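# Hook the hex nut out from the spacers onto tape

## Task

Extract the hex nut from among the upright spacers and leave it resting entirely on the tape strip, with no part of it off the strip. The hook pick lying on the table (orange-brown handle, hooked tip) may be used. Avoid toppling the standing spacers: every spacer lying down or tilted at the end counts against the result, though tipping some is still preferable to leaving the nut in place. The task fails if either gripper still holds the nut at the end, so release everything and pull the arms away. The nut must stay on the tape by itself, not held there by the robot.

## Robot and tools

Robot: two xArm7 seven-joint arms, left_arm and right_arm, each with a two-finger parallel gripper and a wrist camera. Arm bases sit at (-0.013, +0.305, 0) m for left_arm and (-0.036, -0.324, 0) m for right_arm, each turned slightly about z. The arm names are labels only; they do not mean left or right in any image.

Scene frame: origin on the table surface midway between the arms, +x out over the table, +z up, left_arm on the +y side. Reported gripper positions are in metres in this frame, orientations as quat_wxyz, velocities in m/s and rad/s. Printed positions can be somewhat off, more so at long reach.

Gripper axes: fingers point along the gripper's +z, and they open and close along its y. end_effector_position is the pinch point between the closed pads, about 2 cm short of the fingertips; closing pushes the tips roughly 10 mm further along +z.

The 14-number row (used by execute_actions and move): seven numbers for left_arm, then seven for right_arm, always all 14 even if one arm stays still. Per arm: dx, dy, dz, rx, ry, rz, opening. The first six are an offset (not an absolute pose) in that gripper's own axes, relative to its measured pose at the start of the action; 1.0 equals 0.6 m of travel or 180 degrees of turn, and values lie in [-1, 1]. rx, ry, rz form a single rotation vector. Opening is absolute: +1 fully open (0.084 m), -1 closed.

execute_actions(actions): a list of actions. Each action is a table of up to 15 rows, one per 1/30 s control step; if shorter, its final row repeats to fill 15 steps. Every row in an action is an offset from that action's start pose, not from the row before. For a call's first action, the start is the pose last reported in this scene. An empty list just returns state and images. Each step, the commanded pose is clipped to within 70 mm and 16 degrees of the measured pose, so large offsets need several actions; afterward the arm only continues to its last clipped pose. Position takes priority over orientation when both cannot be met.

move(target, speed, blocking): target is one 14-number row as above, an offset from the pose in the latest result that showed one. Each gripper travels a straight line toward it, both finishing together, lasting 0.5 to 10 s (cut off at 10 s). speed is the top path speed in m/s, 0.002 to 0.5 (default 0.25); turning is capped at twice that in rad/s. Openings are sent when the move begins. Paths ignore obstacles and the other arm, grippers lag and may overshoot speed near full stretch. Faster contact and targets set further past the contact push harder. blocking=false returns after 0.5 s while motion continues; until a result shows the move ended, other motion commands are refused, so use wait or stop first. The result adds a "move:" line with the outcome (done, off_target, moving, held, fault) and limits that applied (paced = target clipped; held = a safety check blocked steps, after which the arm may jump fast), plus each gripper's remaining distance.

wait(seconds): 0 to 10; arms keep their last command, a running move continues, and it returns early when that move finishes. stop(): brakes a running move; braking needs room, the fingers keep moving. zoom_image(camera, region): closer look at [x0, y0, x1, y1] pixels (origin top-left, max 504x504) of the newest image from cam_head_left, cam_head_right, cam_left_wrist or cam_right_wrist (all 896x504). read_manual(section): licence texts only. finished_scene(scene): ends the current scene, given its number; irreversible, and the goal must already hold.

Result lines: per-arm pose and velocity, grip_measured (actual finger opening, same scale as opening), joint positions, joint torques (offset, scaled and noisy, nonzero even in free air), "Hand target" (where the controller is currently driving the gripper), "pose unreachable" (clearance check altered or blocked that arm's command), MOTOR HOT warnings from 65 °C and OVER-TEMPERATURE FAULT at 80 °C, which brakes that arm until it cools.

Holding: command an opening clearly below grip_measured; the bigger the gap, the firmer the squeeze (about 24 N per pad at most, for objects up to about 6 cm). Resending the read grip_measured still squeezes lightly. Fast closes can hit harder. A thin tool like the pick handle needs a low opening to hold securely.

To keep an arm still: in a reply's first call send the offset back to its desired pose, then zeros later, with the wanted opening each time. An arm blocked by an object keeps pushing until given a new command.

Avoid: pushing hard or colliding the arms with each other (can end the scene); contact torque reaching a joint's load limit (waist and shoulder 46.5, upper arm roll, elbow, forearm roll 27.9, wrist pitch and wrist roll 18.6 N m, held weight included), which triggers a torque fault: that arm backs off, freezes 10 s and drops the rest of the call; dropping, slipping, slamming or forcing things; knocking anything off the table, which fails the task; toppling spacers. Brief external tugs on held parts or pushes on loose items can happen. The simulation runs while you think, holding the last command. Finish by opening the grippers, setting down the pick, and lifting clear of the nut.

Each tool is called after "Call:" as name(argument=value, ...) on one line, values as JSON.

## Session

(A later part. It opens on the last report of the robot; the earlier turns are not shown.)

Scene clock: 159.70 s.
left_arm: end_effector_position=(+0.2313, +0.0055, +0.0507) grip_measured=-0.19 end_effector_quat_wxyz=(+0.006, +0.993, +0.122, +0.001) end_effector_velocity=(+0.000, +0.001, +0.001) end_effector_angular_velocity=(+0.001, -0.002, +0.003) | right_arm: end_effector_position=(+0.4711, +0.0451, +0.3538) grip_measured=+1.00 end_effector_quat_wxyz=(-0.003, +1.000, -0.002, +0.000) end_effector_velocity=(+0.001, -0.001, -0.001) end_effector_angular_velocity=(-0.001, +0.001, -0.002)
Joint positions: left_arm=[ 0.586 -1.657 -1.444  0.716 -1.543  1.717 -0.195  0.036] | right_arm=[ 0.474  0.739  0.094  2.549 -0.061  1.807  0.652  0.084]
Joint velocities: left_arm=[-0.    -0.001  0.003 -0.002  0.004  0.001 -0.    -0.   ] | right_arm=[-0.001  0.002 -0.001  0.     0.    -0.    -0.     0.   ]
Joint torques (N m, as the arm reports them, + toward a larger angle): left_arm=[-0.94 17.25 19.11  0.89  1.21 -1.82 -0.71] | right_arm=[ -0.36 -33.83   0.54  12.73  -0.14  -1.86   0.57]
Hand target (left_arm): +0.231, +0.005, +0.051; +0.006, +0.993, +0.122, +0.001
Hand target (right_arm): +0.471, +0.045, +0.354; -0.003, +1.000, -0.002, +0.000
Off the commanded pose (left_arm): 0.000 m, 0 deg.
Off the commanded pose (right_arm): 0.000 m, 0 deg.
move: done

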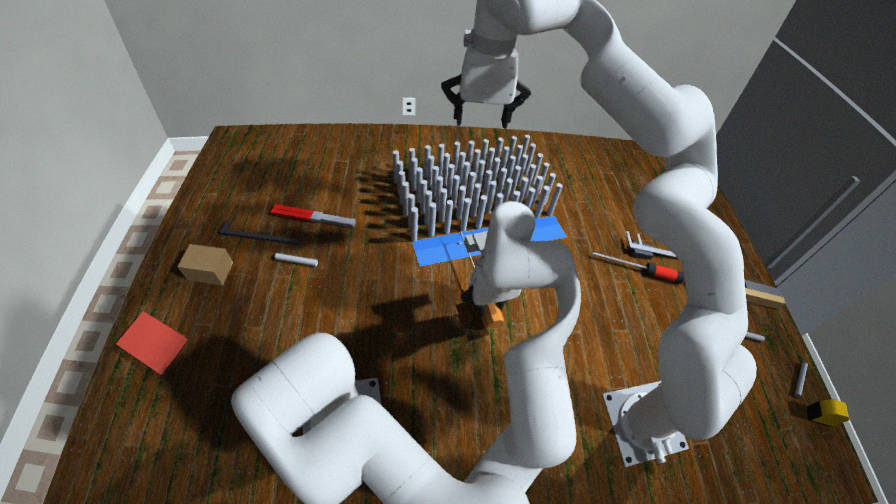

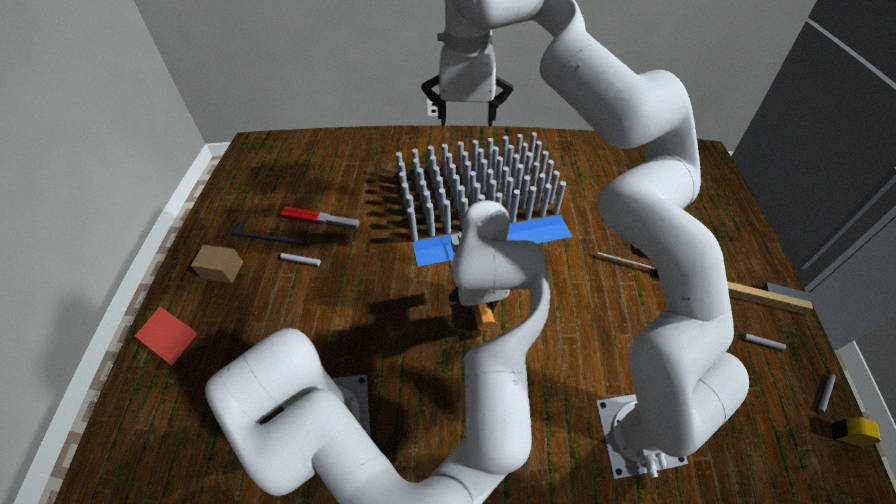

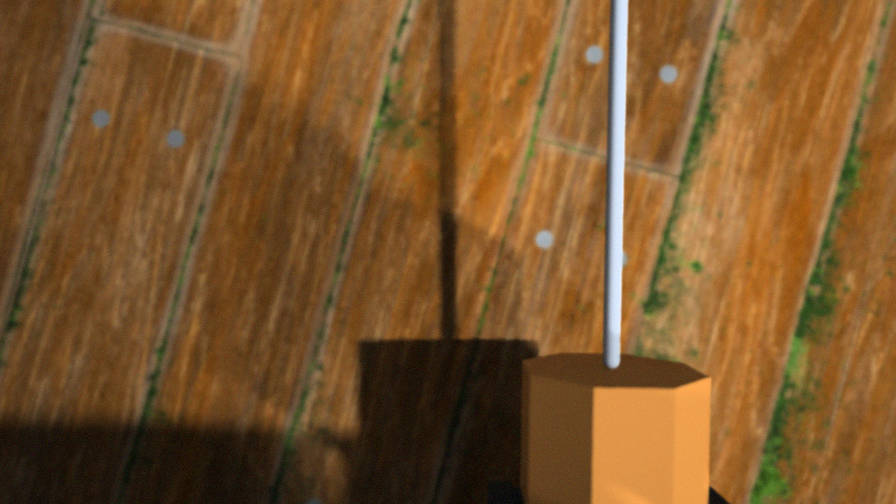

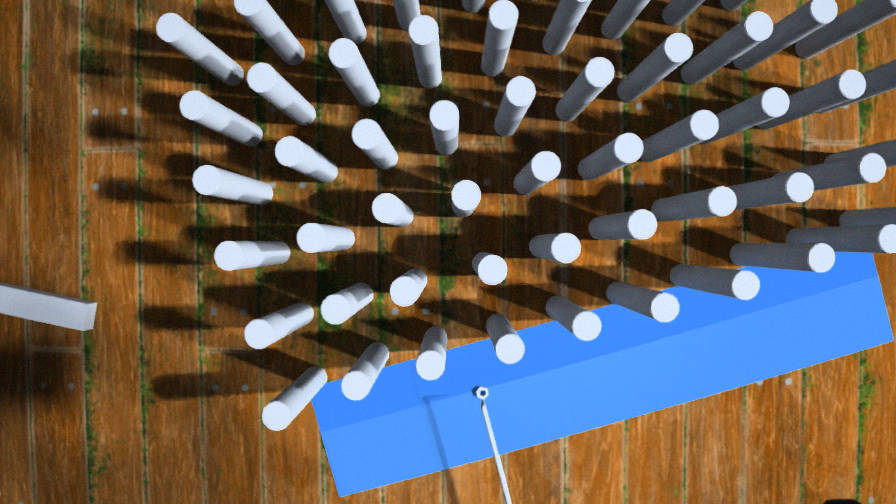

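Call:
move(target=[-0.11,0,0.037,0,0,0,-0.6,-0.08,0.05,0,0,0,0,1], speed=0.1)

Call:
move(target=[0,0,0,0,0,0,0.6,0,0,0,0,0,0,1])

Call:
move(target=[0,0,-0.12,0,0,0,0.6,0,0,0,0,0,0,1])

Scene clock: 166.63 s.
left_arm: end_effector_position=(+0.1679, -0.0109, +0.0287) grip_measured=-0.19 end_effector_quat_wxyz=(+0.006, +0.993, +0.122, +0.001) end_effector_velocity=(-0.001, -0.001, +0.000) end_effector_angular_velocity=(-0.001, -0.001, -0.000) | right_arm: end_effector_position=(+0.4227, +0.0154, +0.3531) grip_measured=+1.00 end_effector_quat_wxyz=(-0.002, +1.000, -0.002, -0.000) end_effector_velocity=(-0.001, +0.000, -0.001) end_effector_angular_velocity=(+0.003, -0.004, +0.001)
Joint positions: left_arm=[ 0.346 -1.688 -1.507  0.63  -1.6    1.699 -0.352  0.036] | right_arm=[ 0.439  0.362  0.105  1.944 -0.034  1.581  0.659  0.084]
Joint velocities: left_arm=[-0.005 -0.001 -0.    -0.001 -0.001 -0.001 -0.004 -0.   ] | right_arm=[ 0.    -0.012 -0.    -0.02   0.002 -0.014 -0.    -0.   ]
Joint torques (N m, as the arm reports them, + toward a larger angle): left_arm=[-0.93 15.77 17.42  0.36  0.41 -1.27 -0.31] | right_arm=[ -0.43 -27.92   0.82  13.62   0.1   -1.9    0.47]
Hand target (left_arm): +0.167, -0.011, +0.028; +0.006, +0.993, +0.122, +0.001
Hand target (right_arm): +0.423, +0.015, +0.353; -0.003, +1.000, -0.002, +0.000
Off the commanded pose (left_arm): 0.001 m, 0 deg.
Off the commanded pose (right_arm): 0.001 m, 0 deg.
move: done

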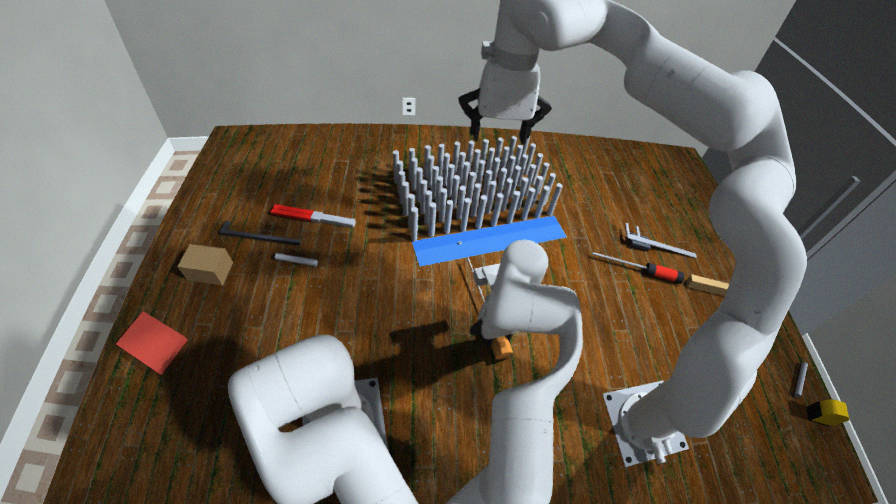

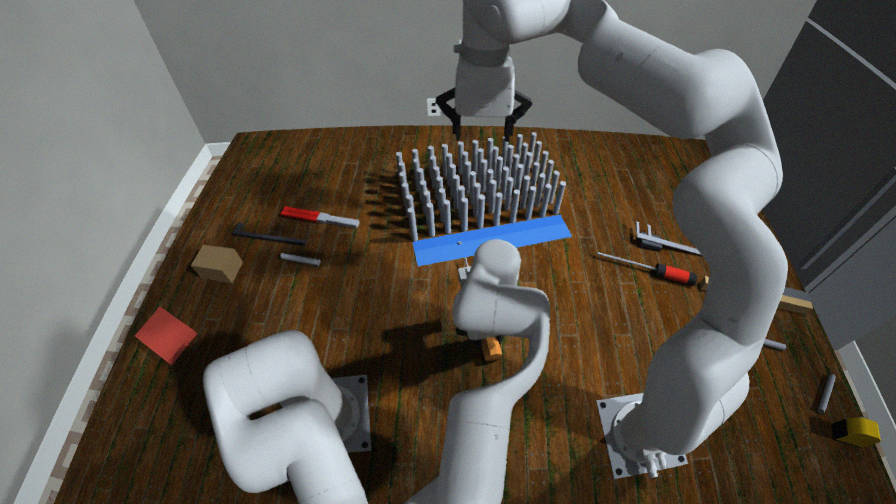

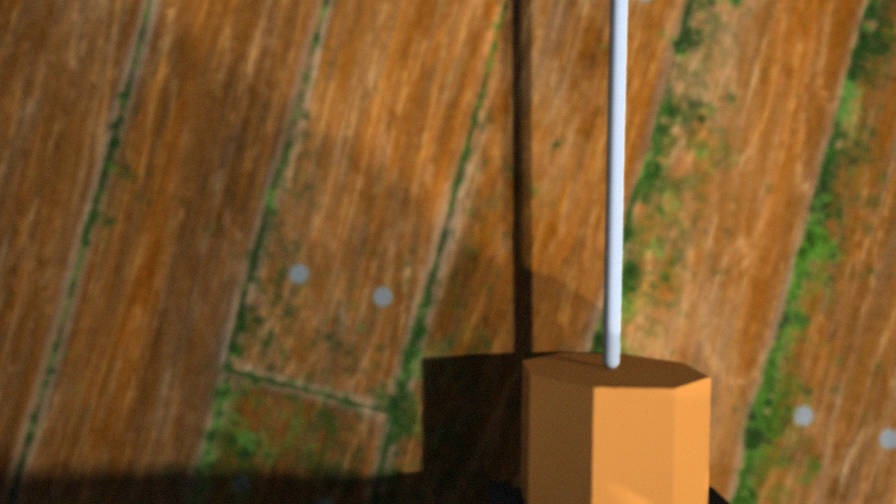

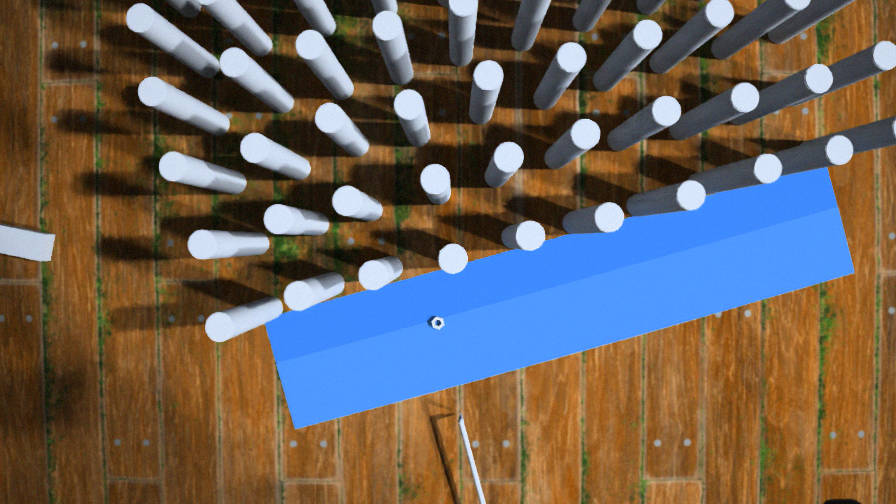

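Scene clock: 167.13 s.
left_arm: end_effector_position=(+0.1678, -0.0109, +0.0287) grip_measured=+0.59 end_effector_quat_wxyz=(+0.006, +0.993, +0.122, +0.001) end_effector_velocity=(+0.001, +0.000, +0.001) end_effector_angular_velocity=(-0.001, -0.002, +0.001) | right_arm: end_effector_position=(+0.4227, +0.0154, +0.3531) grip_measured=+1.00 end_effector_quat_wxyz=(-0.002, +1.000, -0.002, -0.000) end_effector_velocity=(-0.000, -0.000, +0.000) end_effector_angular_velocity=(+0.000, +0.000, -0.001)
Joint positions: left_arm=[ 0.347 -1.688 -1.507  0.63  -1.6    1.699 -0.352  0.069] | right_arm=[ 0.439  0.362  0.105  1.944 -0.034  1.581  0.659  0.084]
Joint velocities: left_arm=[-0.     0.     0.001 -0.001 -0.    -0.002 -0.     0.   ] | right_arm=[ 0.    -0.001 -0.001 -0.001  0.001  0.     0.    -0.   ]
Joint torques (N m, as the arm reports them, + toward a larger angle): left_arm=[-1.25 15.53 17.96 -0.06  0.53 -1.61 -0.19] | right_arm=[ -0.41 -28.29   0.75  13.52  -0.14  -1.86   0.5 ]
Hand target (left_arm): +0.168, -0.011, +0.029; +0.006, +0.993, +0.122, +0.001
Hand target (right_arm): +0.423, +0.015, +0.353; -0.002, +1.000, -0.002, -0.000
Off the commanded pose (left_arm): 0.000 m, 0 deg.
Off the commanded pose (right_arm): 0.000 m, 0 deg.
move: done

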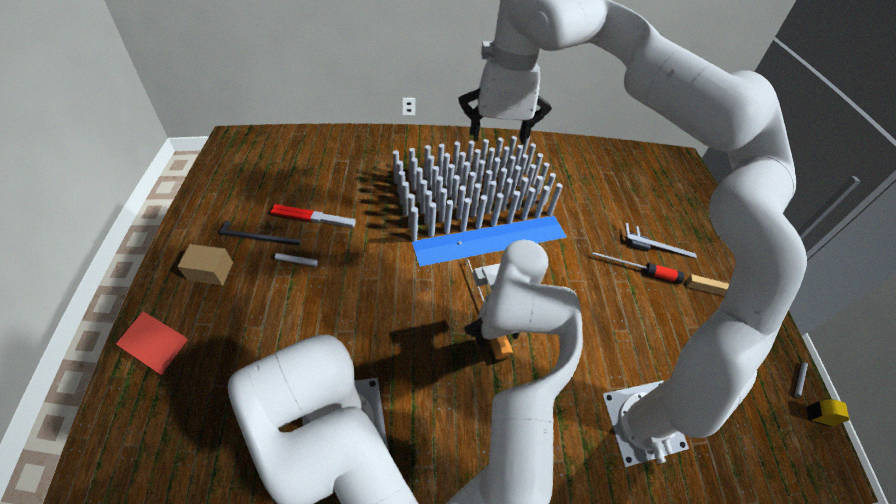

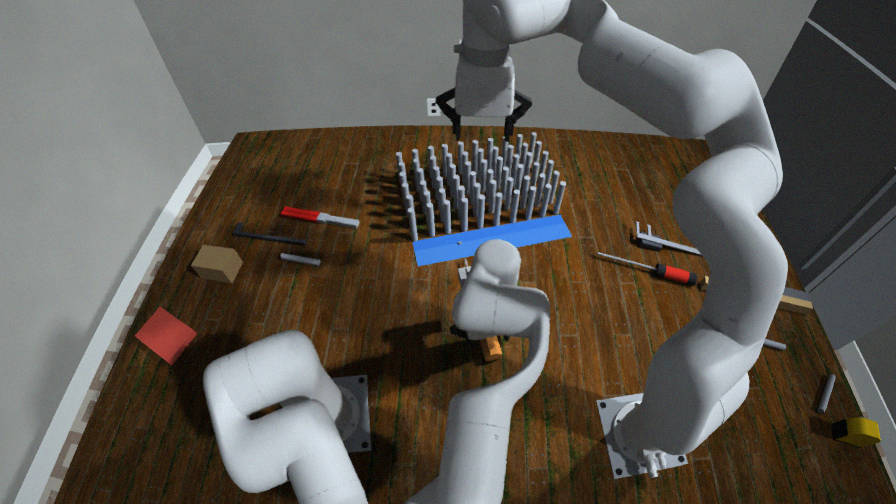

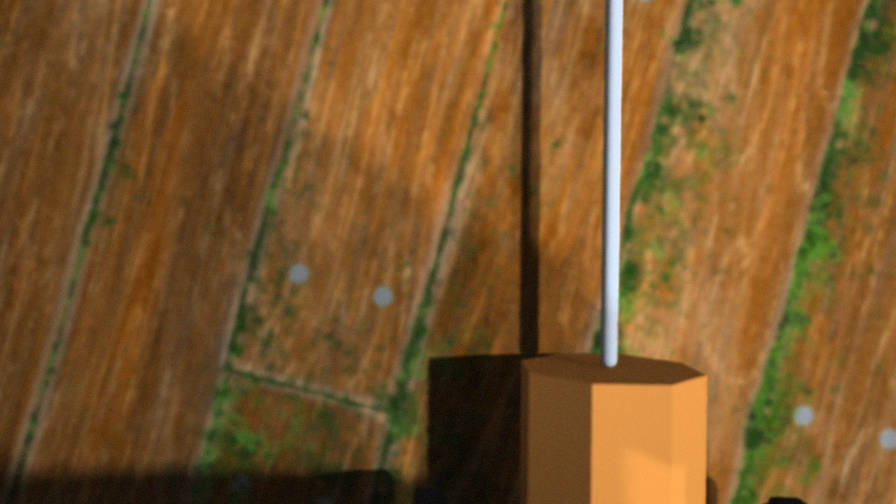

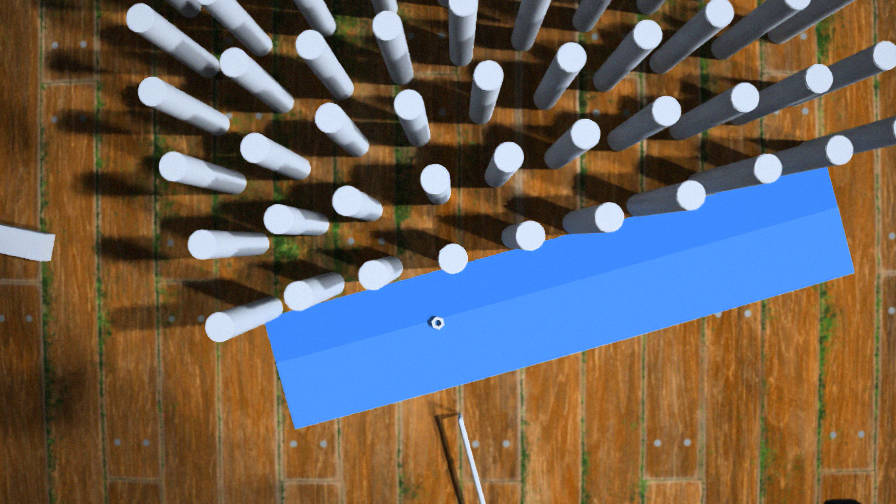

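Scene clock: 168.03 s.
left_arm: end_effector_position=(+0.1674, -0.0098, +0.1004) grip_measured=+0.59 end_effector_quat_wxyz=(+0.006, +0.992, +0.122, +0.001) end_effector_velocity=(-0.000, +0.000, +0.002) end_effector_angular_velocity=(+0.001, +0.001, -0.001) | right_arm: end_effector_position=(+0.4227, +0.0154, +0.3531) grip_measured=+1.00 end_effector_quat_wxyz=(-0.002, +1.000, -0.002, -0.000) end_effector_velocity=(-0.000, +0.000, +0.000) end_effector_angular_velocity=(+0.001, +0.001, +0.000)
Joint positions: left_arm=[ 0.389 -1.635 -1.293  0.67  -1.401  1.788 -0.334  0.069] | right_arm=[ 0.439  0.362  0.105  1.944 -0.034  1.581  0.659  0.084]
Joint velocities: left_arm=[ 0.001  0.001  0.006  0.002  0.006  0.004  0.001 -0.   ] | right_arm=[ 0.    -0.     0.     0.     0.001  0.001  0.    -0.   ]
Joint torques (N m, as the arm reports them, + toward a larger angle): left_arm=[-0.51 17.81 18.01  3.49  0.71 -1.57 -0.16] | right_arm=[ -0.62 -28.27   0.55  13.88  -0.33  -1.97   0.63]
Hand target (left_arm): +0.167, -0.010, +0.101; +0.006, +0.992, +0.122, +0.001
Hand target (right_arm): +0.423, +0.015, +0.353; -0.002, +1.000, -0.002, -0.000
Off the commanded pose (left_arm): 0.000 m, 0 deg.
Off the commanded pose (right_arm): 0.000 m, 0 deg.
move: done

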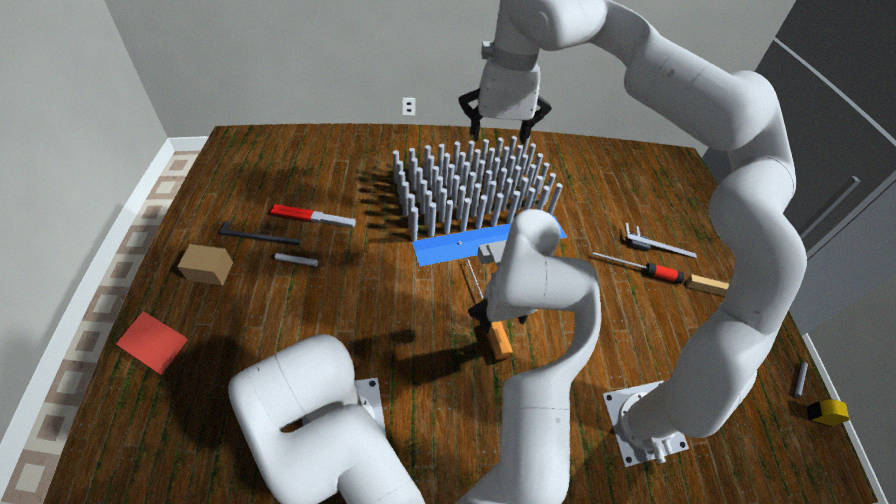

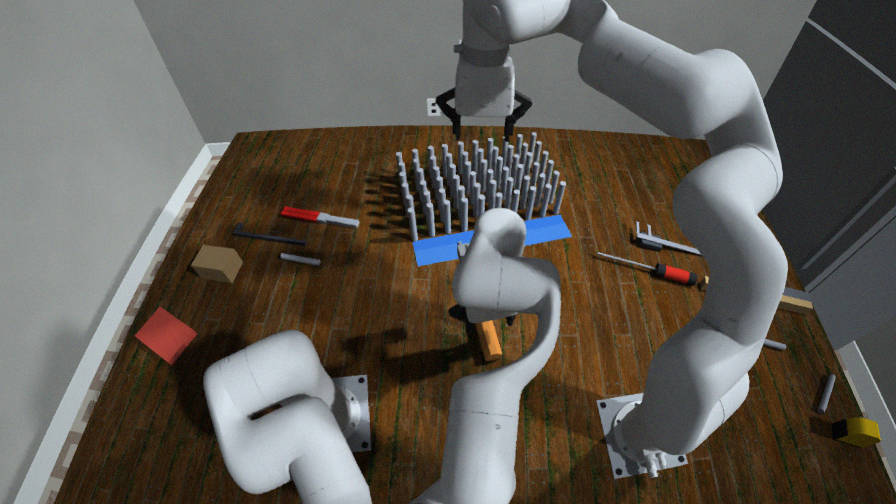

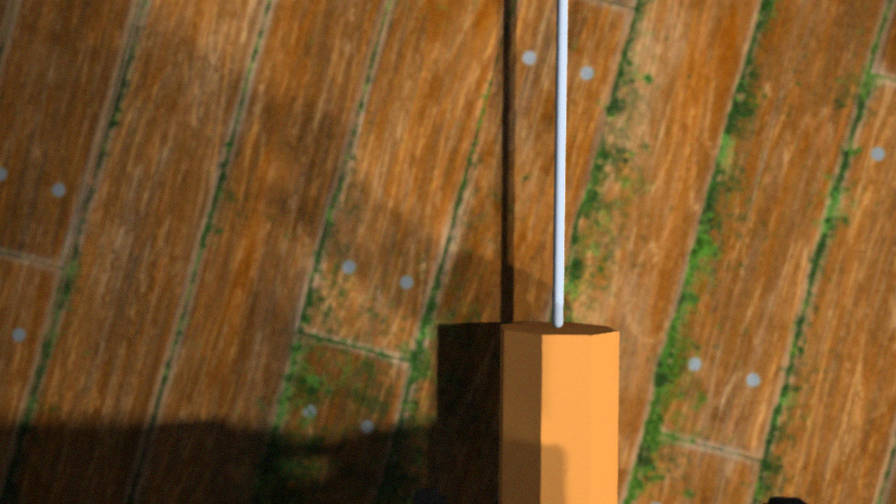

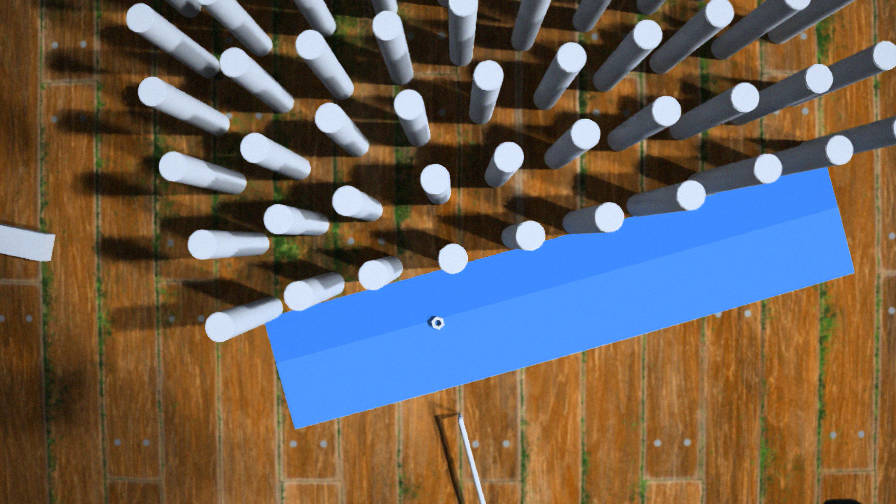

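Call:
finished_scene(scene=2)

The scene is finished: the task was done.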